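# Scribe a curved rip line with the red gauge

## Task

Using the red marking gauge, draw a single line that runs for at least 20 cm along the board's curved edge and stays at the distance the gauge is set to from that edge; put no other marks anywhere on the board. Afterwards set the gauge down on the bench so it rests motionless, away from both the board and the bench dogs. Anything that stays in place only because the robot is holding it does not count. At the end, release everything and move the arms away.

## Robot and tools

ROBOT. Two six-joint FANUC CRX-5iA arms, left_arm and right_arm. Each carries a two-finger parallel gripper that opens to 50 mm. Base poses in the scene frame: left_arm at (+0.061, +0.473, 0) m with quat_wxyz (+0.996, 0, 0, -0.092); right_arm at (+0.059, -0.344, 0) m with quat_wxyz (+1.000, 0, 0, +0.020).

FRAME. One shared scene frame. Its origin is on the table surface midway between the arms. +z is up, +x points out over the table, and left_arm sits on the +y side. The names left and right are just arm labels and say nothing about image sides.

GRIPPER GEOMETRY. The fingers extend along the gripper's +z axis and close along its x axis. end_effector_position is the point between the pads, and the fingertips reach 17.5 mm past it. A flat plate sticks out about 9 cm from the last joint's axis toward the gripper's -y and turns with it. Turning only the last joint moves the pad point around a 25 mm radius circle.

execute_actions. Arguments: actions (a list with zero or one item) and an optional pictures boolean (pictures come by default; false skips them). An empty list sends nothing and returns the current state. A motion item is {"rows": [...], "steps": n}: 1 to 15 rows, steps 1 to 15 (default 15), each step lasting 1/30 s. Each row is used for one step; if rows are fewer than steps, the last row repeats. A wait item is {"steps": n} with no rows, n up to 300; it counts from the previous result, and your reply time is included. A refused call sends nothing.

ROW LAYOUT. Every row is one flat list of 18 numbers covering both arms, even if one arm stays still. First left_arm's nine: six absolute joint target angles in radians, in the order waist, shoulder, elbow, forearm roll, wrist pitch, wrist roll (the same order as Joint positions), then gripper position, force_limit, speed. Then right_arm's nine in that same order. Joint numbers are targets to go to, not offsets. Stated ranges: waist -3.491 to 3.491, shoulder -3.140 to 3.140, elbow -1.187 to 4.328, forearm roll -3.316 to 3.316, wrist pitch -3.140 to 3.140, wrist roll -3.927 to 3.927. A target more than 0.010 rad beyond an end, and farther out than the joint's current angle, gets the call refused. True ends may sit 0.010 rad either way; a joint pushed past its real end is clipped there and the result says "joint sent to its limit" (possibly about an earlier action). No such line does not prove there is more room.

GRIPPER NUMBERS, each on a -1 to +1 scale. position is an absolute opening: +1 fully open (50 mm), about -0.65 pads touching, -1 means close until something blocks the fingers (use this to grip). force_limit per pad: about 20 N at -1, 102 N at 0, 185 N at +1; real force may be about 17 % higher. speed of the gap: 20 mm/s at -1, 85 at 0, 150 at +1. To leave a gripper alone, resend its previous three values; a 0 there is an actual command. New force_limit or speed only take effect once position changes by 0.01 or more, so to grip more gently, open first.

MOTION LIMITS. Joint targets advance at most 2.62 rad/s (waist, shoulder), 3.14 (elbow), 3.93 (three wrist joints), with 0.5 s to accelerate; an arm's joints are slowed together so they arrive together. Each target is held within a lead of the measured angle: 0.805 rad waist and shoulder, 0.966 elbow, 1.21 wrist joints. If targets would carry the gripper more than 70 mm from where it is, they are scaled back, so long moves take several calls. Between calls the arms keep heading to the last row sent until they settle or a step is HELD.

RESULTS. The state line gives each arm's end_effector_position (m) and end_effector_quat_wxyz in the scene frame; the printed position can be off, more so at long reach. Joint positions and Joint velocities give one block per arm (rad, rad/s). object_status: 0 moving; 1 blocked while opening; 2 blocked while closing (a grip; check for this after sending -1); 3 reached the requested opening or pads met (empty, a very thin object, or an object slightly wider than requested). A new position resets it to 0 until the fingers settle. position_measured is in counts; opening is about (250 - position_measured) x 0.202 mm. A lost grip re-closes automatically, except after gripping at force_limit -1, where status stays 2 even if the object is gone; such a grip on a fixed off-center object can fade within a minute. "joint command not followed" means a clearance check altered or blocked joint targets; the rest of the row still ran. HELD marks steps where your row was not (fully) sent. Flange force is the estimated outside force on the gripper, including held weight; it is noisy, worst during speed changes and after abrupt stops, and "no reading" appears near singular poses or at the start. MOTOR HOT warns of heating under load; OVER-TEMPERATURE FAULT means the arm is braked until it cools.

FAULTS. Load limits: 150 N m for waist, shoulder and elbow, 37.6 N m for each wrist joint, held weight included. Reaching one gives a TORQUE FAULT; an outside force of 150 N on the arm, tool or held object gives a FORCE FAULT. Either stops that arm for 10 s, drops the rest of the call, and lets the arm yield.

zoom_image: camera is "cam_head_left" or "cam_head_right" (both 504x504); region is [x0, y0, x1, y1] in pixels from the top-left corner, at most 504 by 504. It returns a sharper view of that camera's latest image.

read_manual: optional section, only "licences"; returns licence text and moves nothing.

finished_scene: scene is the number of the current scene. It ends the scene for good and reports whether the goal holds. Replying with no tool call ends everything.

AVOID. Knocking or placing anything off the table, dropping or slamming objects, hard pushes, and arms hitting or pressing each other. Loose objects may occasionally get a brief shove. Release the gauge and pull the arms away before calling finished_scene; the result must hold on its own.

Each tool is called in YAML: its name, and indented under it one key for each argument.

## Session

execute_actions:
  actions: []

Scene clock: 0.00 s of 4800.00 s.
left_arm: end_effector_position=(+0.0164, -0.2929, +0.3014) position_measured=3 object_status=3 end_effector_quat_wxyz=(+0.206, +0.834, +0.509, -0.055) | right_arm: end_effector_position=(+1.0252, -0.3566, +0.2415) position_measured=3 object_status=3 end_effector_quat_wxyz=(+0.616, +0.123, +0.725, +0.283)
Joint positions: left_arm=[-1.28   0.54   0.727 -0.077 -1.336  0.99 ] | right_arm=[0.029 0.701 0.071 0.362 0.577 0.68 ]
Joint velocities: left_arm=[-0.    -0.002 -0.001 -0.001 -0.     0.001] | right_arm=[ 0.    -0.     0.    -0.001  0.    -0.001]
Flange force (N, the push that the arm receives, along the gripper's own x y z axes): no reading

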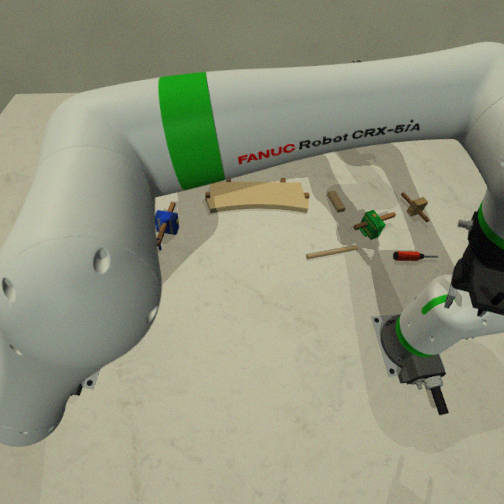

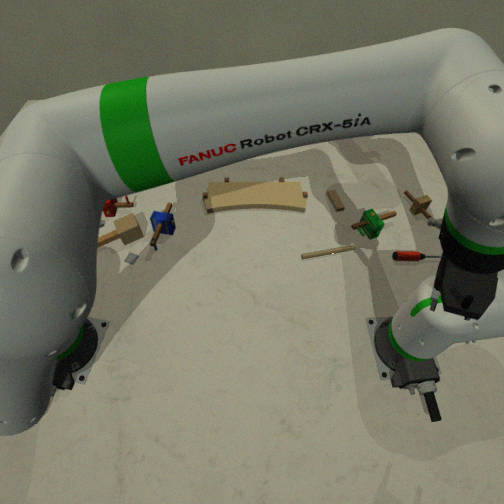

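execute_actions:
  actions:
    - {"rows":[[-1.28,0.0,0.4,0,-1.6,0.99,1,0,0,0.029,0.701,0.071,0.362,0.577,0.68,1,0,0]]}
  pictures: false

execute_actions:
  actions:
    - {"steps":30}
  pictures: false

execute_actions:
  actions:
    - {"rows":[[1.0,0.0,0.2,0,-1.77,0,1,0,0,-0.7,0.2,0.0,0,-0.8,0,1,0,0]]}
  pictures: false

execute_actions:
  actions:
    - {"steps":90}

Scene clock: 14.40 s of 4800.00 s.
left_arm: end_effector_position=(-0.0120, -0.1589, +0.4004) position_measured=3 object_status=3 end_effector_quat_wxyz=(+0.184, +0.836, +0.513, -0.068) | right_arm: end_effector_position=(+1.0251, -0.3562, +0.2414) position_measured=3 object_status=3 end_effector_quat_wxyz=(+0.616, +0.123, +0.725, +0.284)
Joint positions: left_arm=[-1.28   0.237  0.544 -0.034 -1.484  0.99 ] | right_arm=[0.029 0.701 0.071 0.362 0.577 0.68 ]
Joint velocities: left_arm=[-0.    -0.729 -0.44   0.104 -0.354  0.002] | right_arm=[-0.     0.    -0.     0.001 -0.001 -0.001]
Flange force (N, the push that the arm receives, along the gripper's own x y z axes): left_arm=[0.5 -1.0 0.3] | right_arm=[-1.6 0.9 2.5]
Steps of this call (steps 1 to 90: nothing new was sent; then 10.90 s passed at rest; steps 91 to 105: all 15 steps of this action). Readings (joint positions | what the end effector reports):
91: left_arm=[-1.280 0.539 0.727 -0.077 -1.336 0.990] | right_arm=[0.029 0.701 0.071 0.362 0.577 0.680] | left_arm position_measured=3 object_status=3 | right_arm position_measured=3 object_status=3
92: left_arm=[-1.280 0.535 0.724 -0.077 -1.338 0.990] | right_arm=[0.029 0.701 0.071 0.362 0.577 0.680] | left_arm position_measured=3 object_status=3 | right_arm position_measured=3 object_status=3
94: left_arm=[-1.280 0.508 0.708 -0.073 -1.351 0.990] | right_arm=[0.029 0.701 0.071 0.362 0.577 0.680] | left_arm position_measured=3 object_status=3 | right_arm position_measured=3 object_status=3
98: left_arm=[-1.280 0.409 0.648 -0.059 -1.400 0.990] | right_arm=[0.029 0.701 0.071 0.362 0.577 0.680] | left_arm position_measured=3 object_status=3 | right_arm position_measured=3 object_status=3
105: the state above

Scene clock: 15.40 s of 4800.00 s.
left_arm: end_effector_position=(-0.0356, -0.0421, +0.4518) position_measured=3 object_status=3 end_effector_quat_wxyz=(+0.167, +0.839, +0.512, -0.079) | right_arm: end_effector_position=(+1.0251, -0.3562, +0.2414) position_measured=3 object_status=3 end_effector_quat_wxyz=(+0.615, +0.123, +0.725, +0.284)
Joint positions: left_arm=[-1.28  0.    0.4   0.   -1.6   0.99] | right_arm=[0.029 0.701 0.071 0.362 0.577 0.68 ]
Joint velocities: left_arm=[-0.001  0.001 -0.    -0.001  0.    -0.002] | right_arm=[-0.     0.    -0.001  0.001  0.002 -0.002]
Flange force (N, the push that the arm receives, along the gripper's own x y z axes): left_arm=[2.3 -1.3 2.0] | right_arm=[-1.2 1.3 0.6]
Steps of this call (steps 1 to 30: the robot went on to your last target). Readings (joint positions | what the end effector reports):
1: left_arm=[-1.280 0.212 0.529 -0.030 -1.496 0.990] | right_arm=[0.029 0.701 0.071 0.362 0.577 0.680] | left_arm position_measured=3 object_status=3 | right_arm position_measured=3 object_status=3
2: left_arm=[-1.280 0.188 0.514 -0.027 -1.508 0.990] | right_arm=[0.029 0.701 0.071 0.362 0.577 0.680] | left_arm position_measured=3 object_status=3 | right_arm position_measured=3 object_status=3
4: left_arm=[-1.280 0.138 0.484 -0.020 -1.532 0.990] | right_arm=[0.029 0.701 0.071 0.362 0.577 0.680] | left_arm position_measured=3 object_status=3 | right_arm position_measured=3 object_status=3
8: left_arm=[-1.280 0.043 0.426 -0.006 -1.579 0.990] | right_arm=[0.029 0.701 0.071 0.362 0.577 0.680] | left_arm position_measured=3 object_status=3 | right_arm position_measured=3 object_status=3
30: the state above
All arms were judged still, so your last target was given up. Only a new action makes them travel on or press farther. Fingers that are still opening or closing keep moving.

Scene clock: 15.90 s of 4800.00 s.
left_arm: end_effector_position=(+0.1208, -0.0117, +0.4120) position_measured=3 object_status=3 end_effector_quat_wxyz=(+0.121, +0.852, +0.508, -0.014) | right_arm: end_effector_position=(+0.9680, -0.5589, +0.2358) position_measured=3 object_status=3 end_effector_quat_wxyz=(+0.559, +0.324, +0.728, +0.229)
Joint positions: left_arm=[-0.962 -0.     0.332  0.    -1.658  0.651] | right_arm=[-0.144  0.582  0.054  0.276  0.264  0.518]
Joint velocities: left_arm=[ 0.79  -0.001 -0.137  0.001 -0.116 -0.681] | right_arm=[-0.389 -0.267 -0.038 -0.19  -0.737 -0.359]
Flange force (N, the push that the arm receives, along the gripper's own x y z axes): left_arm=[-3.4 -1.9 1.8] | right_arm=[3.8 2.5 -2.5]
Steps of this call (steps 1 to 15: all 15 steps of this action). Readings (joint positions | what the end effector reports):
1: left_arm=[-1.279 -0.000 0.400 0.000 -1.600 0.989] | right_arm=[0.029 0.701 0.071 0.362 0.577 0.679] | left_arm position_measured=3 object_status=3 | right_arm position_measured=3 object_status=3
2: left_arm=[-1.275 -0.000 0.399 0.000 -1.601 0.983] | right_arm=[0.025 0.698 0.070 0.360 0.570 0.675] | left_arm position_measured=3 object_status=3 | right_arm position_measured=3 object_status=3
4: left_arm=[-1.248 -0.000 0.392 0.000 -1.607 0.951] | right_arm=[0.002 0.682 0.068 0.348 0.530 0.653] | left_arm position_measured=3 object_status=3 | right_arm position_measured=3 object_status=3
8: left_arm=[-1.146 -0.000 0.368 0.000 -1.627 0.831] | right_arm=[-0.053 0.644 0.063 0.321 0.436 0.603] | left_arm position_measured=3 object_status=3 | right_arm position_measured=3 object_status=3
15: the state above

Scene clock: 18.90 s of 4800.00 s.
left_arm: end_effector_position=(+0.4275, +0.6730, +0.3524) position_measured=3 object_status=3 end_effector_quat_wxyz=(+0.000, +0.369, +0.930, +0.000) | right_arm: end_effector_position=(+0.5002, -0.8507, +0.2119) position_measured=3 object_status=3 end_effector_quat_wxyz=(+0.253, +0.862, +0.422, +0.124)
Joint positions: left_arm=[ 1.    0.    0.2  -0.   -1.77 -0.  ] | right_arm=[-0.7  0.2 -0.  -0.  -0.8  0. ]
Joint velocities: left_arm=[ 0.    -0.001  0.001 -0.001 -0.     0.   ] | right_arm=[-0.    -0.    -0.001 -0.     0.001 -0.001]
Flange force (N, the push that the arm receives, along the gripper's own x y z axes): left_arm=[-1.2 -1.8 2.3] | right_arm=[-3.2 3.0 -1.1]
Steps of this call (steps 1 to 90: the robot went on to your last target). Readings (joint positions | what the end effector reports):
1: left_arm=[-0.935 -0.000 0.327 0.000 -1.662 0.628] | right_arm=[-0.157 0.573 0.053 0.269 0.239 0.506] | left_arm position_measured=3 object_status=3 | right_arm position_measured=3 object_status=3
2: left_arm=[-0.909 -0.000 0.322 0.000 -1.666 0.606] | right_arm=[-0.170 0.564 0.052 0.263 0.213 0.493] | left_arm position_measured=3 object_status=3 | right_arm position_measured=3 object_status=3
4: left_arm=[-0.855 -0.000 0.314 0.000 -1.673 0.564] | right_arm=[-0.197 0.546 0.049 0.249 0.162 0.469] | left_arm position_measured=3 object_status=3 | right_arm position_measured=3 object_status=3
8: left_arm=[-0.745 -0.000 0.299 0.000 -1.686 0.488] | right_arm=[-0.251 0.509 0.044 0.223 0.059 0.418] | left_arm position_measured=3 object_status=3 | right_arm position_measured=3 object_status=3
90: the state above
All arms were judged still, so your last target was given up. Only a new action makes them travel on or press farther. Fingers that are still opening or closing keep moving.

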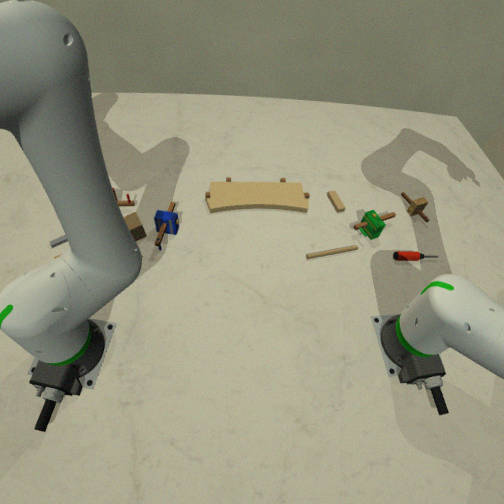

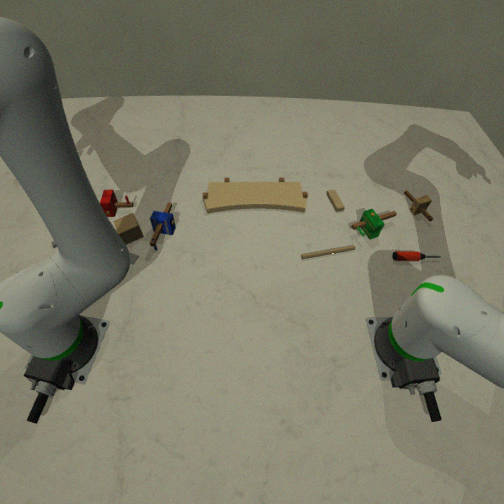

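execute_actions:
  actions:
    - {"rows":[[1.6,0.3,0.3,0,-1.57,0,1,0,0,-0.7,0.2,0.0,0,-0.8,0,1,0,0]]}
  pictures: false

execute_actions:
  actions:
    - {"steps":30}

zoom_image:
  camera: "cam_head_right"
  region: [80,170,190,260]

zoom_image:
  camera: "cam_head_left"
  region: [80,170,190,260]

zoom_image:
  camera: "cam_head_left"
  region: [195,165,325,225]

zoom_image:
  camera: "cam_head_left"
  region: [340,180,440,250]

Scene clock: 33.43 s of 4800.00 s.
left_arm: end_effector_position=(+0.3833, +0.8304, +0.3063) position_measured=3 object_status=3 end_effector_quat_wxyz=(+0.000, +0.228, +0.974, +0.000) | right_arm: end_effector_position=(+0.5002, -0.8507, +0.2119) position_measured=3 object_status=3 end_effector_quat_wxyz=(+0.253, +0.862, +0.422, +0.124)
Joint positions: left_arm=[ 1.295  0.147  0.249  0.    -1.672 -0.   ] | right_arm=[-0.7  0.2 -0.  -0.  -0.8 -0. ]
Joint velocities: left_arm=[0.683 0.343 0.114 0.    0.227 0.   ] | right_arm=[ 0.     0.    -0.    -0.    -0.     0.001]
Flange force (N, the push that the arm receives, along the gripper's own x y z axes): left_arm=[2.3 -5.3 4.3] | right_arm=[-2.7 2.7 -1.2]
Steps of this call (steps 1 to 90: nothing new was sent; then 11.03 s passed at rest; steps 91 to 105: all 15 steps of this action). Readings (joint positions | what the end effector reports):
91: left_arm=[1.001 0.000 0.200 0.000 -1.770 -0.000] | right_arm=[-0.700 0.200 -0.000 -0.000 -0.800 -0.000] | left_arm position_measured=3 object_status=3 | right_arm position_measured=3 object_status=3
92: left_arm=[1.005 0.002 0.201 0.000 -1.768 -0.000] | right_arm=[-0.700 0.200 -0.000 -0.000 -0.800 0.000] | left_arm position_measured=3 object_status=3 | right_arm position_measured=3 object_status=3
94: left_arm=[1.032 0.015 0.205 0.000 -1.759 -0.000] | right_arm=[-0.700 0.200 -0.000 -0.000 -0.800 -0.000] | left_arm position_measured=3 object_status=3 | right_arm position_measured=3 object_status=3
98: left_arm=[1.130 0.065 0.221 0.000 -1.727 -0.000] | right_arm=[-0.700 0.200 -0.000 -0.000 -0.800 -0.000] | left_arm position_measured=3 object_status=3 | right_arm position_measured=3 object_status=3
105: the state above

Scene clock: 34.43 s of 4800.00 s.
left_arm: end_effector_position=(+0.2707, +0.9733, +0.2487) position_measured=3 object_status=3 end_effector_quat_wxyz=(+0.000, +0.077, +0.997, +0.000) | right_arm: end_effector_position=(+0.5002, -0.8507, +0.2119) position_measured=3 object_status=3 end_effector_quat_wxyz=(+0.253, +0.862, +0.422, +0.124)
Joint positions: left_arm=[ 1.6   0.3   0.3  -0.   -1.57 -0.  ] | right_arm=[-0.7  0.2 -0.  -0.  -0.8 -0. ]
Joint velocities: left_arm=[-0.     0.003  0.001  0.001 -0.    -0.   ] | right_arm=[ 0.  0.  0. -0. -0. -0.]
Flange force (N, the push that the arm receives, along the gripper's own x y z axes): left_arm=[-0.8 -3.5 2.1] | right_arm=[-3.0 4.4 -1.1]
Steps of this call (steps 1 to 30: the robot went on to your last target). Readings (joint positions | what the end effector reports):
1: left_arm=[1.318 0.159 0.253 0.000 -1.664 0.000] | right_arm=[-0.700 0.200 -0.000 0.000 -0.800 -0.000] | left_arm position_measured=3 object_status=3 | right_arm position_measured=3 object_status=3
2: left_arm=[1.341 0.170 0.257 0.000 -1.656 -0.000] | right_arm=[-0.700 0.200 -0.000 -0.000 -0.800 -0.000] | left_arm position_measured=3 object_status=3 | right_arm position_measured=3 object_status=3
4: left_arm=[1.386 0.193 0.264 0.000 -1.641 -0.000] | right_arm=[-0.700 0.200 0.000 -0.000 -0.800 0.000] | left_arm position_measured=3 object_status=3 | right_arm position_measured=3 object_status=3
8: left_arm=[1.477 0.238 0.279 0.000 -1.611 -0.000] | right_arm=[-0.700 0.200 -0.000 -0.000 -0.800 0.000] | left_arm position_measured=3 object_status=3 | right_arm position_measured=3 object_status=3
30: the state above
All arms were judged still, so your last target was given up. Only a new action makes them travel on or press farther. Fingers that are still opening or closing keep moving.

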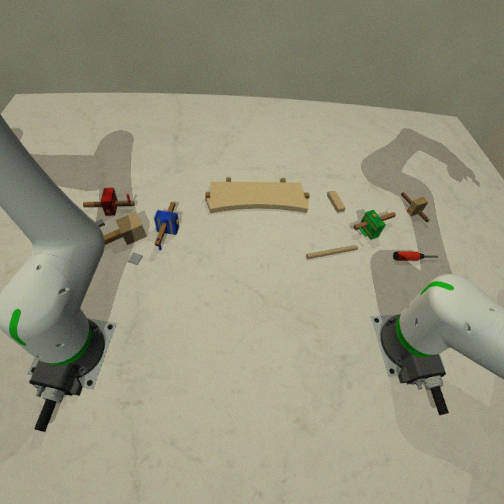

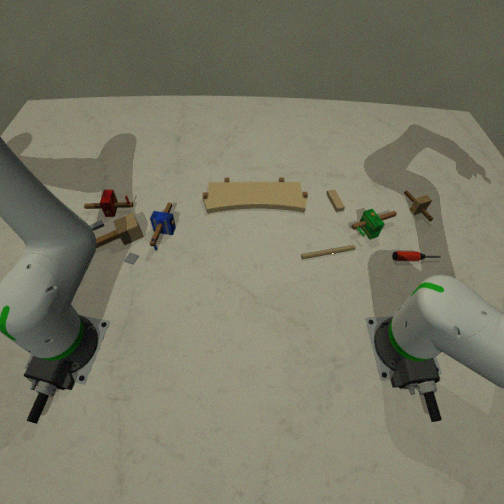

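Region (80, 170, 190, 260) of cam_head_right's 504x504 image, scaled by 4.582, with more detail than that image has; it fills the top 412 rows of this view, and the rest is white.

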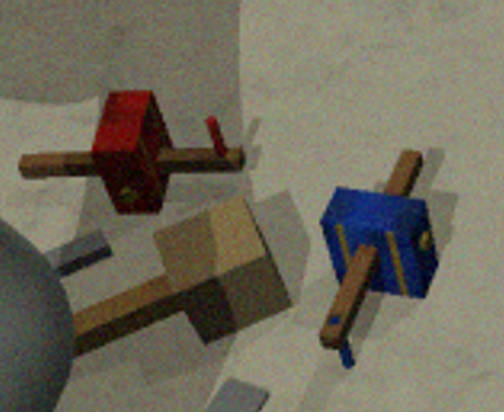

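Region (80, 170, 190, 260) of cam_head_left's 504x504 image, scaled by 4.582, with more detail than that image has; it fills the top 412 rows of this view, and the rest is white.

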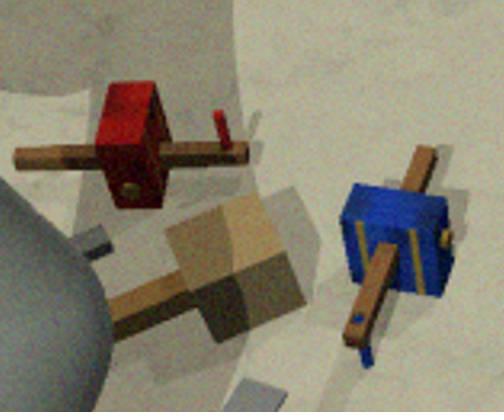

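Region (195, 165, 325, 225) of cam_head_left's 504x504 image, scaled by 3.877, with more detail than that image has; it fills the top 233 rows of this view, and the rest is white.

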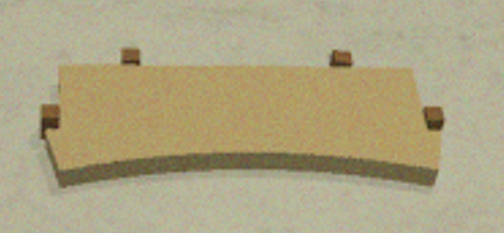

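Region (340, 180, 440, 250) of cam_head_left's 504x504 image, scaled by 5.040, with more detail than that image has; it fills the top 353 rows of this view, and the rest is white.

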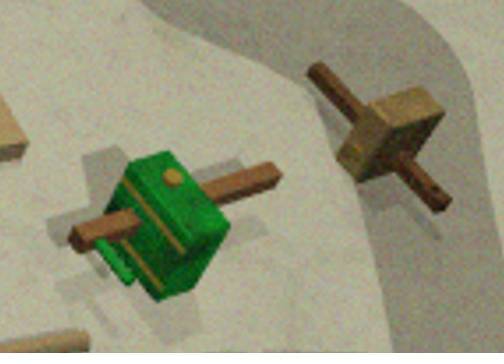

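zoom_image:
  camera: "cam_head_right"
  region: [98,184,140,222]

zoom_image:
  camera: "cam_head_right"
  region: [140,200,190,255]

zoom_image:
  camera: "cam_head_right"
  region: [345,200,400,250]

zoom_image:
  camera: "cam_head_left"
  region: [20,300,140,420]

zoom_image:
  camera: "cam_head_left"
  region: [360,290,480,410]

Region (98, 184, 140, 222) of cam_head_right's 504x504 image, scaled by 12.000, with more detail than that image has; it fills the top 456 rows of this view, and the rest is white.

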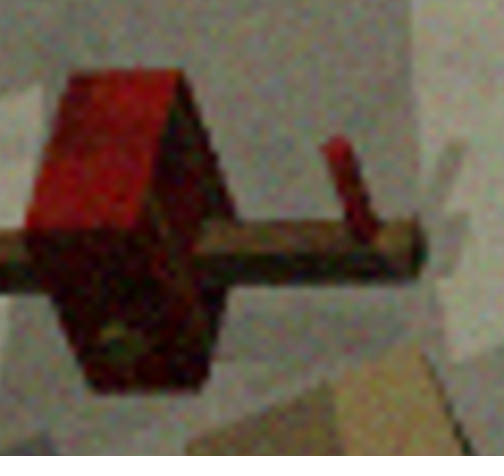

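Region (140, 200, 190, 255) of cam_head_right's 504x504 image, scaled by 9.164, with more detail than that image has; it fills the left 458 columns of this view, and the rest is white.

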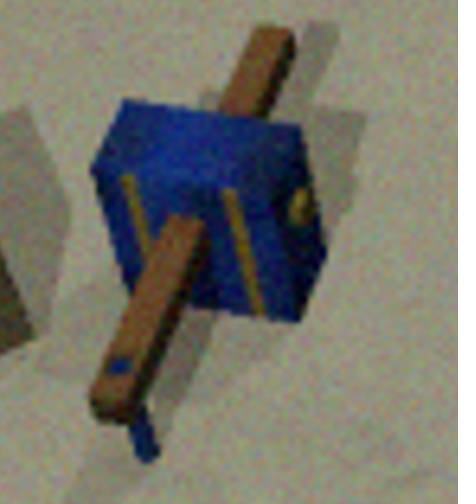

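Region (345, 200, 400, 250) of cam_head_right's 504x504 image, scaled by 9.164, with more detail than that image has; it fills the top 458 rows of this view, and the rest is white.

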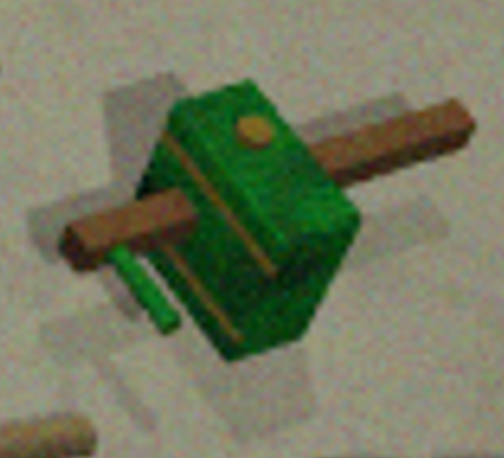

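Region (20, 300, 140, 420) of cam_head_left's 504x504 image, scaled by 4.200, with more detail than that image has.

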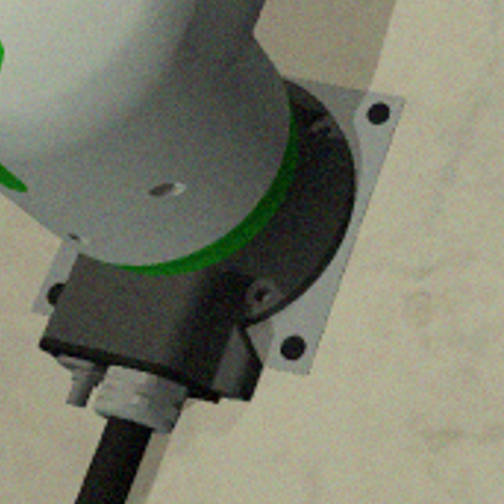

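Region (360, 290, 480, 410) of cam_head_left's 504x504 image, scaled by 4.200, with more detail than that image has.

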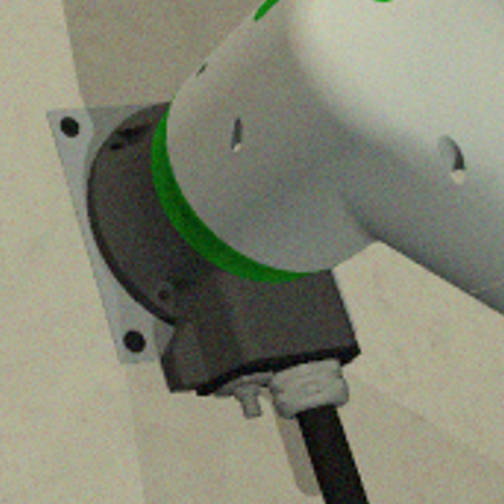

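execute_actions:
  actions:
    - {"rows":[[0.462,0.269,-0.043,0,-1.258,-0.278,1,0,0,-0.7,0.2,0.0,0,-0.8,0,1,0,0]]}
  pictures: false

execute_actions:
  actions:
    - {"steps":50}

Scene clock: 67.07 s of 4800.00 s.
left_arm: end_effector_position=(+0.4060, +0.8831, +0.2056) position_measured=3 object_status=3 end_effector_quat_wxyz=(+0.000, +0.272, +0.962, +0.000) | right_arm: end_effector_position=(+0.5002, -0.8507, +0.2119) position_measured=3 object_status=3 end_effector_quat_wxyz=(+0.253, +0.862, +0.422, +0.124)
Joint positions: left_arm=[ 1.296  0.29   0.187  0.    -1.467 -0.092] | right_arm=[-0.7  0.2 -0.  -0.  -0.8 -0. ]
Joint velocities: left_arm=[-0.733 -0.02  -0.222  0.     0.201 -0.18 ] | right_arm=[ 0.    -0.    -0.     0.     0.     0.001]
Flange force (N, the push that the arm receives, along the gripper's own x y z axes): left_arm=[0.2 1.6 0.4] | right_arm=[-2.8 2.6 -0.5]
Steps of this call (steps 1 to 90: nothing new was sent; then 29.13 s passed at rest; steps 91 to 105: all 15 steps of this action). Readings (joint positions | what the end effector reports):
91: left_arm=[1.600 0.300 0.300 0.000 -1.570 -0.000] | right_arm=[-0.700 0.200 -0.000 -0.000 -0.800 -0.000] | left_arm position_measured=3 object_status=3 | right_arm position_measured=3 object_status=3
92: left_arm=[1.595 0.300 0.298 -0.000 -1.568 -0.002] | right_arm=[-0.700 0.200 -0.000 -0.000 -0.800 -0.000] | left_arm position_measured=3 object_status=3 | right_arm position_measured=3 object_status=3
94: left_arm=[1.569 0.299 0.287 0.000 -1.558 -0.011] | right_arm=[-0.700 0.200 -0.000 -0.000 -0.800 -0.000] | left_arm position_measured=3 object_status=3 | right_arm position_measured=3 object_status=3
98: left_arm=[1.469 0.296 0.246 0.000 -1.521 -0.044] | right_arm=[-0.700 0.200 -0.000 -0.000 -0.800 -0.000] | left_arm position_measured=3 object_status=3 | right_arm position_measured=3 object_status=3
105: the state above

Scene clock: 68.73 s of 4800.00 s.
left_arm: end_effector_position=(+0.5703, +0.4904, +0.1203) position_measured=3 object_status=3 end_effector_quat_wxyz=(+0.000, +0.707, +0.707, +0.000) | right_arm: end_effector_position=(+0.5002, -0.8507, +0.2119) position_measured=3 object_status=3 end_effector_quat_wxyz=(+0.253, +0.862, +0.422, +0.124)
Joint positions: left_arm=[ 0.462  0.269 -0.043  0.    -1.258 -0.278] | right_arm=[-0.7  0.2 -0.  -0.  -0.8 -0. ]
Joint velocities: left_arm=[-0.001 -0.001  0.     0.001  0.     0.002] | right_arm=[-0.     0.    -0.     0.     0.001  0.001]
Flange force (N, the push that the arm receives, along the gripper's own x y z axes): left_arm=[-1.9 -0.6 1.2] | right_arm=[-2.5 2.1 -1.3]
Steps of this call (steps 1 to 50: the robot went on to your last target). Readings (joint positions | what the end effector reports):
1: left_arm=[1.271 0.289 0.180 0.000 -1.461 -0.098] | right_arm=[-0.700 0.200 -0.000 -0.000 -0.800 -0.000] | left_arm position_measured=3 object_status=3 | right_arm position_measured=3 object_status=3
2: left_arm=[1.246 0.289 0.173 0.000 -1.454 -0.103] | right_arm=[-0.700 0.200 0.000 -0.000 -0.800 0.000] | left_arm position_measured=3 object_status=3 | right_arm position_measured=3 object_status=3
4: left_arm=[1.196 0.288 0.159 0.000 -1.441 -0.115] | right_arm=[-0.700 0.200 -0.000 -0.000 -0.800 0.000] | left_arm position_measured=3 object_status=3 | right_arm position_measured=3 object_status=3
8: left_arm=[1.096 0.285 0.131 0.000 -1.416 -0.137] | right_arm=[-0.700 0.200 -0.000 -0.000 -0.800 0.000] | left_arm position_measured=3 object_status=3 | right_arm position_measured=3 object_status=3
50: the state above

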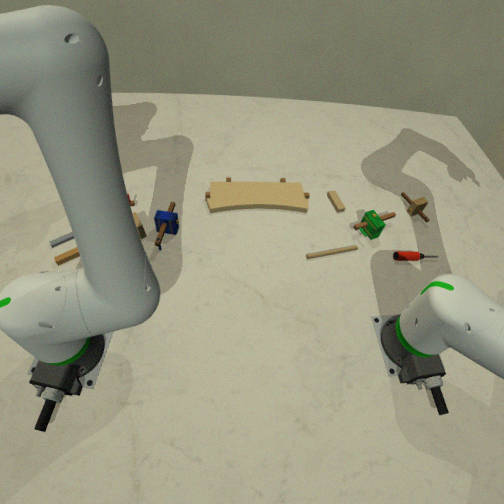

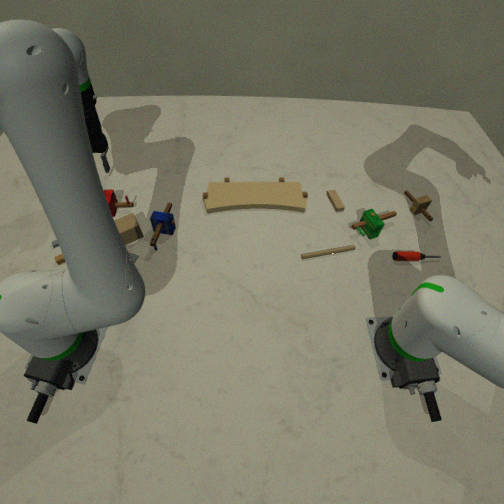

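execute_actions:
  actions:
    - {"rows":[[0.446,0.0933,-0.3012,0,-1.1763,-0.262,1,0,0,-0.7,0.2,0.0,0,-0.8,0,1,0,0]]}
  pictures: false

execute_actions:
  actions:
    - {"steps":10}

zoom_image:
  camera: "cam_head_right"
  region: [80,150,160,230]

Scene clock: 82.57 s of 4800.00 s.
left_arm: end_effector_position=(+0.4902, +0.4603, +0.1000) position_measured=3 object_status=3 end_effector_quat_wxyz=(+0.000, +0.707, +0.707, +0.000) | right_arm: end_effector_position=(+0.5002, -0.8507, +0.2119) position_measured=3 object_status=3 end_effector_quat_wxyz=(+0.253, +0.862, +0.422, +0.124)
Joint positions: left_arm=[ 0.446  0.093 -0.301 -0.    -1.176 -0.262] | right_arm=[-0.7  0.2  0.  -0.  -0.8 -0. ]
Joint velocities: left_arm=[ 0.002  0.001 -0.004 -0.001  0.    -0.001] | right_arm=[ 0.     0.    -0.    -0.    -0.001 -0.   ]
Flange force (N, the push that the arm receives, along the gripper's own x y z axes): left_arm=[-2.8 -4.3 -0.4] | right_arm=[-3.5 4.2 -0.6]
Steps of this call (steps 1 to 15: the robot went on to your last target; steps 16 to 90: nothing new was sent; then 10.33 s passed at rest; steps 91 to 105: all 15 steps of this action). Readings (joint positions | what the end effector reports):
91: left_arm=[0.462 0.269 -0.044 -0.000 -1.258 -0.278] | right_arm=[-0.700 0.200 -0.000 -0.000 -0.800 -0.000] | left_arm position_measured=3 object_status=3 | right_arm position_measured=3 object_status=3
92: left_arm=[0.462 0.265 -0.049 -0.000 -1.256 -0.278] | right_arm=[-0.700 0.200 -0.000 0.000 -0.800 -0.000] | left_arm position_measured=3 object_status=3 | right_arm position_measured=3 object_status=3
94: left_arm=[0.460 0.243 -0.081 -0.000 -1.246 -0.276] | right_arm=[-0.700 0.200 -0.000 -0.000 -0.800 -0.000] | left_arm position_measured=3 object_status=3 | right_arm position_measured=3 object_status=3
98: left_arm=[0.451 0.153 -0.214 -0.000 -1.204 -0.267] | right_arm=[-0.700 0.200 -0.000 -0.000 -0.800 -0.000] | left_arm position_measured=3 object_status=3 | right_arm position_measured=3 object_status=3
105: the state above

Scene clock: 82.90 s of 4800.00 s.
left_arm: end_effector_position=(+0.4900, +0.4603, +0.0999) position_measured=3 object_status=3 end_effector_quat_wxyz=(-0.000, +0.707, +0.707, +0.000) | right_arm: end_effector_position=(+0.5002, -0.8507, +0.2119) position_measured=3 object_status=3 end_effector_quat_wxyz=(+0.253, +0.862, +0.422, +0.124)
Joint positions: left_arm=[ 0.446  0.093 -0.301 -0.    -1.176 -0.262] | right_arm=[-0.7  0.2 -0.  -0.  -0.8 -0. ]
Joint velocities: left_arm=[ 0.001  0.001  0.001 -0.    -0.    -0.   ] | right_arm=[ 0.     0.     0.001  0.    -0.001 -0.001]
Flange force (N, the push that the arm receives, along the gripper's own x y z axes): left_arm=[-0.7 -1.4 1.3] | right_arm=[-3.8 3.3 -0.7]
Steps of this call (steps 1 to 10: the robot went on to your last target). Readings (joint positions | what the end effector reports):
1: left_arm=[0.446 0.093 -0.301 -0.000 -1.176 -0.262] | right_arm=[-0.700 0.200 -0.000 -0.000 -0.800 -0.000] | left_arm position_measured=3 object_status=3 | right_arm position_measured=3 object_status=3
2: left_arm=[0.446 0.093 -0.301 -0.000 -1.176 -0.262] | right_arm=[-0.700 0.200 -0.000 -0.000 -0.800 -0.000] | left_arm position_measured=3 object_status=3 | right_arm position_measured=3 object_status=3
4: left_arm=[0.446 0.093 -0.301 -0.000 -1.176 -0.262] | right_arm=[-0.700 0.200 -0.000 -0.000 -0.800 -0.000] | left_arm position_measured=3 object_status=3 | right_arm position_measured=3 object_status=3
8: left_arm=[0.446 0.093 -0.301 -0.000 -1.176 -0.262] | right_arm=[-0.700 0.200 -0.000 -0.000 -0.800 -0.000] | left_arm position_measured=3 object_status=3 | right_arm position_measured=3 object_status=3
10: the state above

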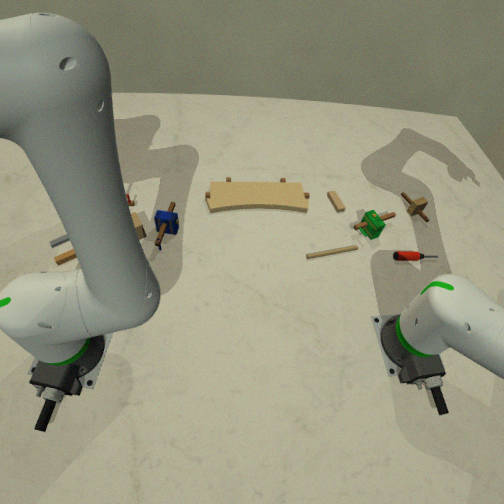

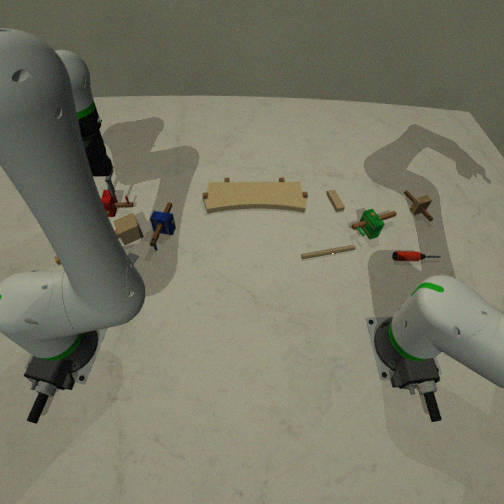

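Region (80, 150, 160, 230) of cam_head_right's 504x504 image, scaled by 6.300, with more detail than that image has.

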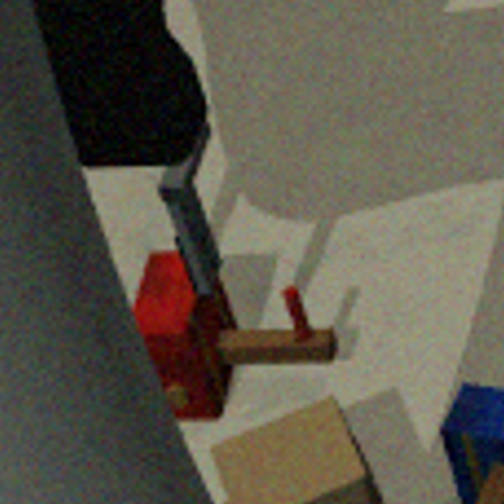

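execute_actions:
  actions:
    - {"rows":[[0.442,0.1367,-0.3166,0,-1.1175,-0.258,1,0,0,-0.7,0.2,0.0,0,-0.8,0,1,0,0]]}

zoom_image:
  camera: "cam_head_right"
  region: [80,150,160,230]

Scene clock: 97.77 s of 4800.00 s.
left_arm: end_effector_position=(+0.4970, +0.4603, +0.0749) position_measured=3 object_status=3 end_effector_quat_wxyz=(+0.000, +0.707, +0.707, -0.000) | right_arm: end_effector_position=(+0.5002, -0.8507, +0.2119) position_measured=3 object_status=3 end_effector_quat_wxyz=(+0.253, +0.862, +0.422, +0.124)
Joint positions: left_arm=[ 0.442  0.137 -0.317  0.    -1.118 -0.258] | right_arm=[-0.7  0.2 -0.  -0.  -0.8 -0. ]
Joint velocities: left_arm=[-0.     0.001  0.    -0.002  0.    -0.   ] | right_arm=[-0.     0.    -0.     0.     0.     0.001]
Flange force (N, the push that the arm receives, along the gripper's own x y z axes): left_arm=[-1.0 -3.5 1.1] | right_arm=[-2.1 3.0 -0.9]
Steps of this call (steps 1 to 15: the robot went on to your last target; steps 16 to 90: nothing new was sent; then 11.37 s passed at rest; steps 91 to 105: all 15 steps of this action). Readings (joint positions | what the end effector reports):
91: left_arm=[0.446 0.094 -0.301 0.000 -1.175 -0.262] | right_arm=[-0.700 0.200 -0.000 -0.000 -0.800 -0.000] | left_arm position_measured=3 object_status=3 | right_arm position_measured=3 object_status=3
92: left_arm=[0.445 0.098 -0.303 0.000 -1.169 -0.262] | right_arm=[-0.700 0.200 0.000 -0.000 -0.800 0.000] | left_arm position_measured=3 object_status=3 | right_arm position_measured=3 object_status=3
94: left_arm=[0.444 0.120 -0.311 0.000 -1.139 -0.259] | right_arm=[-0.700 0.200 -0.000 -0.000 -0.800 0.000] | left_arm position_measured=3 object_status=3 | right_arm position_measured=3 object_status=3
98: left_arm=[0.442 0.136 -0.316 0.000 -1.118 -0.258] | right_arm=[-0.700 0.200 -0.000 -0.000 -0.800 -0.000] | left_arm position_measured=3 object_status=3 | right_arm position_measured=3 object_status=3
105: the state above

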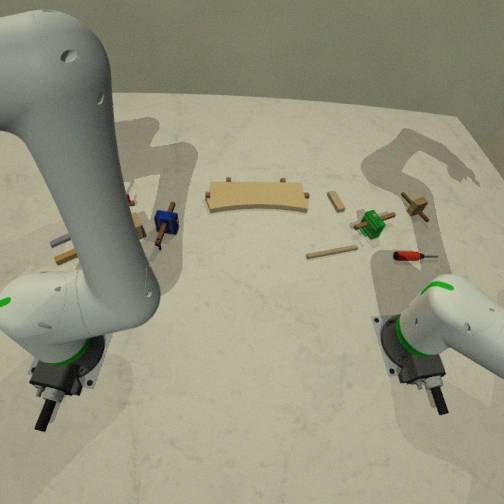

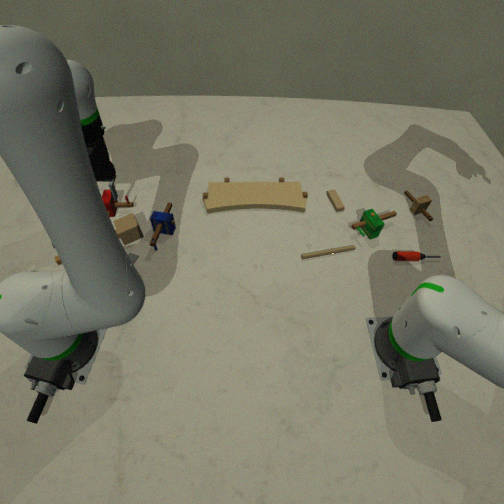

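Region (80, 150, 160, 230) of cam_head_right's 504x504 image, scaled by 6.300, with more detail than that image has.

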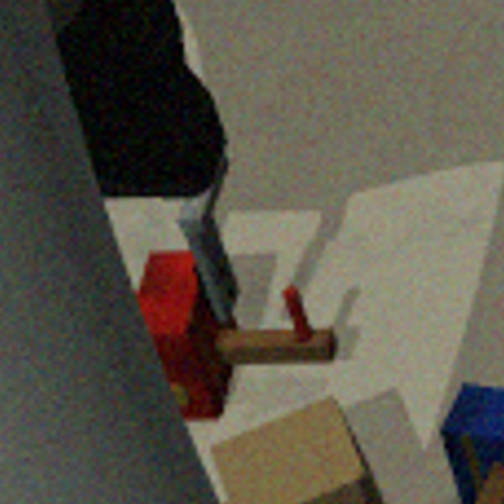

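execute_actions:
  actions:
    - {"rows":[[0.444,0.1503,-0.3321,0,-1.0884,-0.26,1,0,0,-0.7,0.2,0.0,0,-0.8,0,1,0,0]],"steps":10}
  pictures: false

execute_actions:
  actions:
    - {"rows":[[0.444,0.1503,-0.3321,0,-1.0884,-0.26,-1,-0.3,-0.3,-0.7,0.2,0.0,0,-0.8,0,1,0,0]]}

zoom_image:
  camera: "cam_head_right"
  region: [80,150,160,230]

Scene clock: 111.63 s of 4800.00 s.
left_arm: end_effector_position=(+0.4969, +0.4612, +0.0629) position_measured=3 object_status=3 end_effector_quat_wxyz=(-0.000, +0.707, +0.707, +0.000) | right_arm: end_effector_position=(+0.5002, -0.8507, +0.2119) position_measured=3 object_status=3 end_effector_quat_wxyz=(+0.253, +0.862, +0.422, +0.124)
Joint positions: left_arm=[ 0.444  0.15  -0.332 -0.    -1.089 -0.26 ] | right_arm=[-0.7  0.2 -0.  -0.  -0.8 -0. ]
Joint velocities: left_arm=[ 0.001 -0.001 -0.002 -0.001  0.002 -0.   ] | right_arm=[ 0.001 -0.    -0.001 -0.    -0.    -0.001]
Flange force (N, the push that the arm receives, along the gripper's own x y z axes): left_arm=[0.4 -1.6 0.3] | right_arm=[-4.4 4.5 -0.9]
Steps of this call (steps 1 to 15: the robot went on to your last target; steps 16 to 90: nothing new was sent; then 10.53 s passed at rest; steps 91 to 100: all 10 steps of this action). Readings (joint positions | what the end effector reports):
91: left_arm=[0.442 0.137 -0.317 -0.000 -1.117 -0.258] | right_arm=[-0.700 0.200 -0.000 -0.000 -0.800 -0.000] | left_arm position_measured=3 object_status=3 | right_arm position_measured=3 object_status=3
92: left_arm=[0.442 0.140 -0.320 -0.000 -1.110 -0.258] | right_arm=[-0.700 0.200 -0.000 -0.000 -0.800 -0.000] | left_arm position_measured=3 object_status=3 | right_arm position_measured=3 object_status=3
94: left_arm=[0.443 0.148 -0.329 -0.000 -1.094 -0.259] | right_arm=[-0.700 0.200 -0.000 -0.000 -0.800 -0.000] | left_arm position_measured=3 object_status=3 | right_arm position_measured=3 object_status=3
98: left_arm=[0.444 0.150 -0.332 -0.000 -1.089 -0.260] | right_arm=[-0.700 0.200 -0.000 -0.000 -0.800 -0.000] | left_arm position_measured=3 object_status=3 | right_arm position_measured=3 object_status=3
100: the state above

Scene clock: 112.13 s of 4800.00 s.
left_arm: end_effector_position=(+0.4969, +0.4612, +0.0629) position_measured=103 object_status=0 end_effector_quat_wxyz=(-0.000, +0.707, +0.707, +0.000) | right_arm: end_effector_position=(+0.5002, -0.8507, +0.2119) position_measured=3 object_status=3 end_effector_quat_wxyz=(+0.253, +0.862, +0.422, +0.124)
Joint positions: left_arm=[ 0.444  0.15  -0.332 -0.    -1.088 -0.26 ] | right_arm=[-0.7  0.2 -0.  -0.  -0.8 -0. ]
Joint velocities: left_arm=[ 0.     0.001  0.001  0.001 -0.     0.001] | right_arm=[ 0.    -0.    -0.     0.001 -0.002  0.001]
Flange force (N, the push that the arm receives, along the gripper's own x y z axes): left_arm=[-2.3 -1.3 3.0] | right_arm=[-3.2 3.0 -1.5]
Steps of this call (steps 1 to 15: all 15 steps of this action). Readings (joint positions | what the end effector reports):
1: left_arm=[0.444 0.150 -0.332 -0.000 -1.088 -0.260] | right_arm=[-0.700 0.200 -0.000 -0.000 -0.800 -0.000] | left_arm position_measured=11 object_status=0 | right_arm position_measured=3 object_status=3
2: left_arm=[0.444 0.150 -0.332 -0.000 -1.088 -0.260] | right_arm=[-0.700 0.200 -0.000 -0.000 -0.800 -0.000] | left_arm position_measured=22 object_status=0 | right_arm position_measured=3 object_status=3
4: left_arm=[0.444 0.150 -0.332 -0.000 -1.088 -0.260] | right_arm=[-0.700 0.200 -0.000 -0.000 -0.800 -0.000] | left_arm position_measured=43 object_status=0 | right_arm position_measured=3 object_status=3
8: left_arm=[0.444 0.150 -0.332 -0.000 -1.088 -0.260] | right_arm=[-0.700 0.200 -0.000 -0.000 -0.800 -0.000] | left_arm position_measured=86 object_status=0 | right_arm position_measured=3 object_status=3
15: the state above

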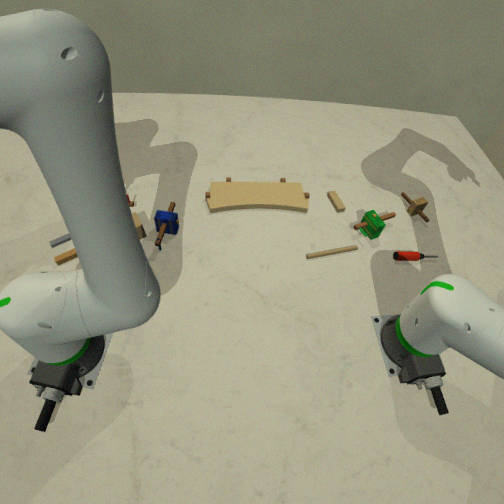

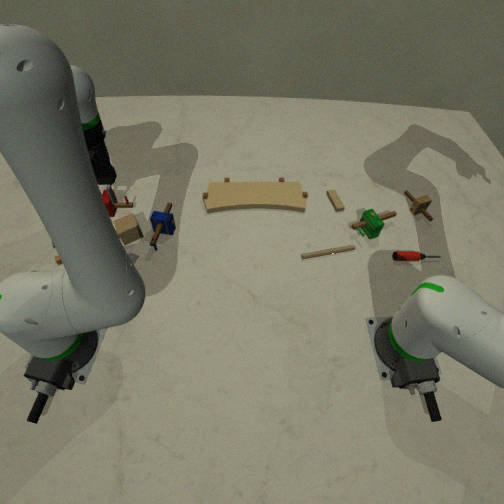

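Region (80, 150, 160, 230) of cam_head_right's 504x504 image, scaled by 6.300, with more detail than that image has.

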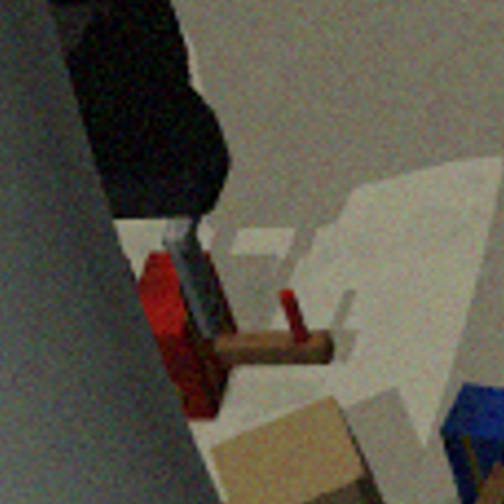

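execute_actions:
  actions:
    - {"rows":[[0.444,0.06,-0.15,0,-1.361,-0.26,-1,-0.3,-0.3,-0.7,0.2,0.0,0,-0.8,0,1,0,0]]}
  pictures: false

execute_actions:
  actions:
    - {"rows":[[-0.303,0.2217,-0.1023,0,-1.2468,2.058,-1,-0.3,-0.3,-0.7,0.2,0.0,0,-0.8,0,1,0,0]]}
  pictures: false

execute_actions:
  actions:
    - {"steps":40}

zoom_image:
  camera: "cam_head_right"
  region: [180,140,320,240]

Scene clock: 127.63 s of 4800.00 s.
left_arm: end_effector_position=(+0.4995, +0.4619, +0.1763) position_measured=103 object_status=2 end_effector_quat_wxyz=(-0.000, +0.707, +0.707, -0.000) | right_arm: end_effector_position=(+0.5002, -0.8507, +0.2119) position_measured=3 object_status=3 end_effector_quat_wxyz=(+0.253, +0.862, +0.422, +0.124)
Joint positions: left_arm=[ 0.444  0.06  -0.151  0.    -1.361 -0.26 ] | right_arm=[-0.7  0.2 -0.  -0.  -0.8 -0. ]
Joint velocities: left_arm=[ 0.    -0.002  0.006 -0.001 -0.009 -0.   ] | right_arm=[-0.     0.     0.    -0.     0.     0.001]
Flange force (N, the push that the arm receives, along the gripper's own x y z axes): left_arm=[-0.1 -3.6 2.9] | right_arm=[-3.1 3.2 -2.1]
Steps of this call (steps 1 to 15: the robot went on to your last target; steps 16 to 90: nothing new was sent; then 12.00 s passed at rest; steps 91 to 105: all 15 steps of this action). Readings (joint positions | what the end effector reports):
91: left_arm=[0.444 0.150 -0.332 0.000 -1.089 -0.260] | right_arm=[-0.700 0.200 -0.000 -0.000 -0.800 -0.000] | left_arm position_measured=103 object_status=2 | right_arm position_measured=3 object_status=3
92: left_arm=[0.444 0.148 -0.327 0.000 -1.097 -0.260] | right_arm=[-0.700 0.200 -0.000 -0.000 -0.800 -0.000] | left_arm position_measured=103 object_status=2 | right_arm position_measured=3 object_status=3
94: left_arm=[0.444 0.135 -0.300 0.000 -1.136 -0.260] | right_arm=[-0.700 0.200 0.000 -0.000 -0.800 -0.000] | left_arm position_measured=103 object_status=2 | right_arm position_measured=3 object_status=3
98: left_arm=[0.444 0.089 -0.208 0.000 -1.274 -0.260] | right_arm=[-0.700 0.200 -0.000 -0.000 -0.800 -0.000] | left_arm position_measured=103 object_status=2 | right_arm position_measured=3 object_status=3
105: the state above

Scene clock: 128.13 s of 4800.00 s.
left_arm: end_effector_position=(+0.4990, +0.3194, +0.1548) position_measured=103 object_status=2 end_effector_quat_wxyz=(+0.000, +0.606, +0.796, -0.000) | right_arm: end_effector_position=(+0.5002, -0.8507, +0.2119) position_measured=3 object_status=3 end_effector_quat_wxyz=(+0.253, +0.862, +0.422, +0.124)
Joint positions: left_arm=[ 0.147  0.125 -0.131  0.    -1.315  0.306] | right_arm=[-0.7  0.2 -0.   0.  -0.8 -0. ]
Joint velocities: left_arm=[-0.657  0.139  0.041  0.001  0.098  1.595] | right_arm=[-0.    -0.     0.    -0.    -0.     0.001]
Flange force (N, the push that the arm receives, along the gripper's own x y z axes): left_arm=[-0.3 -0.7 2.1] | right_arm=[-3.7 3.0 -1.5]
Steps of this call (steps 1 to 15: all 15 steps of this action). Readings (joint positions | what the end effector reports):
1: left_arm=[0.444 0.060 -0.150 0.000 -1.361 -0.260] | right_arm=[-0.700 0.200 -0.000 -0.000 -0.800 -0.000] | left_arm position_measured=103 object_status=2 | right_arm position_measured=3 object_status=3
2: left_arm=[0.440 0.061 -0.150 0.000 -1.360 -0.252] | right_arm=[-0.700 0.200 -0.000 -0.000 -0.800 0.000] | left_arm position_measured=103 object_status=2 | right_arm position_measured=3 object_status=3
4: left_arm=[0.415 0.068 -0.148 0.000 -1.355 -0.212] | right_arm=[-0.700 0.200 -0.000 -0.000 -0.800 -0.000] | left_arm position_measured=103 object_status=2 | right_arm position_measured=3 object_status=3
8: left_arm=[0.314 0.090 -0.142 0.000 -1.340 -0.043] | right_arm=[-0.700 0.200 -0.000 -0.000 -0.800 -0.000] | left_arm position_measured=103 object_status=2 | right_arm position_measured=3 object_status=3
15: the state above

Scene clock: 129.47 s of 4800.00 s.
left_arm: end_effector_position=(+0.4400, +0.1003, +0.1201) position_measured=103 object_status=2 end_effector_quat_wxyz=(+0.000, +0.000, +1.000, +0.000) | right_arm: end_effector_position=(+0.5002, -0.8507, +0.2119) position_measured=3 object_status=3 end_effector_quat_wxyz=(+0.253, +0.862, +0.422, +0.124)
Joint positions: left_arm=[-0.303  0.222 -0.102 -0.    -1.247  2.058] | right_arm=[-0.7  0.2 -0.  -0.  -0.8 -0. ]
Joint velocities: left_arm=[ 0.002 -0.     0.    -0.001 -0.     0.001] | right_arm=[ 0.     0.    -0.    -0.    -0.     0.001]
Flange force (N, the push that the arm receives, along the gripper's own x y z axes): left_arm=[2.4 1.2 1.9] | right_arm=[-4.1 4.0 -0.4]
Steps of this call (steps 1 to 40: the robot went on to your last target). Readings (joint positions | what the end effector reports):
1: left_arm=[0.125 0.130 -0.130 0.000 -1.311 0.361] | right_arm=[-0.700 0.200 -0.000 -0.000 -0.800 -0.000] | left_arm position_measured=103 object_status=2 | right_arm position_measured=3 object_status=3
2: left_arm=[0.104 0.135 -0.128 0.000 -1.308 0.417] | right_arm=[-0.700 0.200 -0.000 -0.000 -0.800 -0.000] | left_arm position_measured=103 object_status=2 | right_arm position_measured=3 object_status=3
4: left_arm=[0.062 0.144 -0.125 0.000 -1.302 0.535] | right_arm=[-0.700 0.200 -0.000 -0.000 -0.800 -0.000] | left_arm position_measured=103 object_status=2 | right_arm position_measured=3 object_status=3
8: left_arm=[-0.016 0.160 -0.121 0.000 -1.290 0.794] | right_arm=[-0.700 0.200 -0.000 -0.000 -0.800 -0.000] | left_arm position_measured=103 object_status=2 | right_arm position_measured=3 object_status=3
40: the state above

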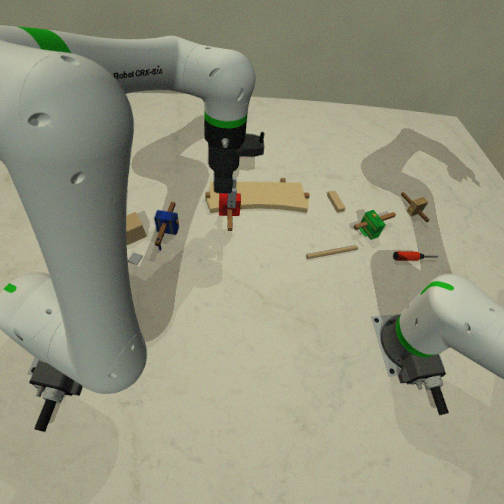

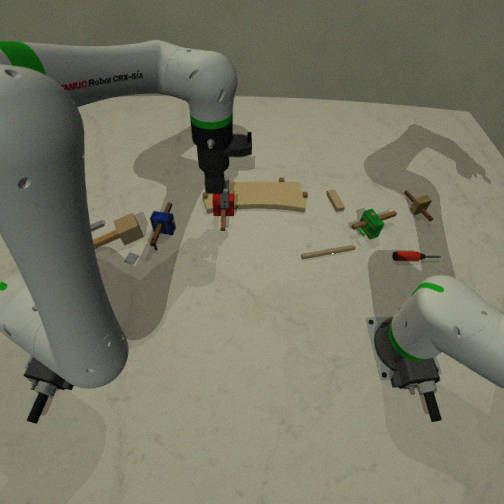

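Region (180, 140, 320, 240) of cam_head_right's 504x504 image, scaled by 3.600, with more detail than that image has; it fills the top 360 rows of this view, and the rest is white.

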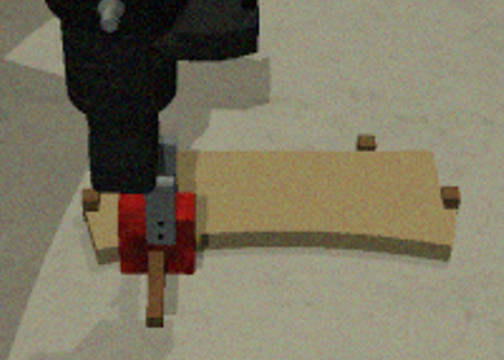

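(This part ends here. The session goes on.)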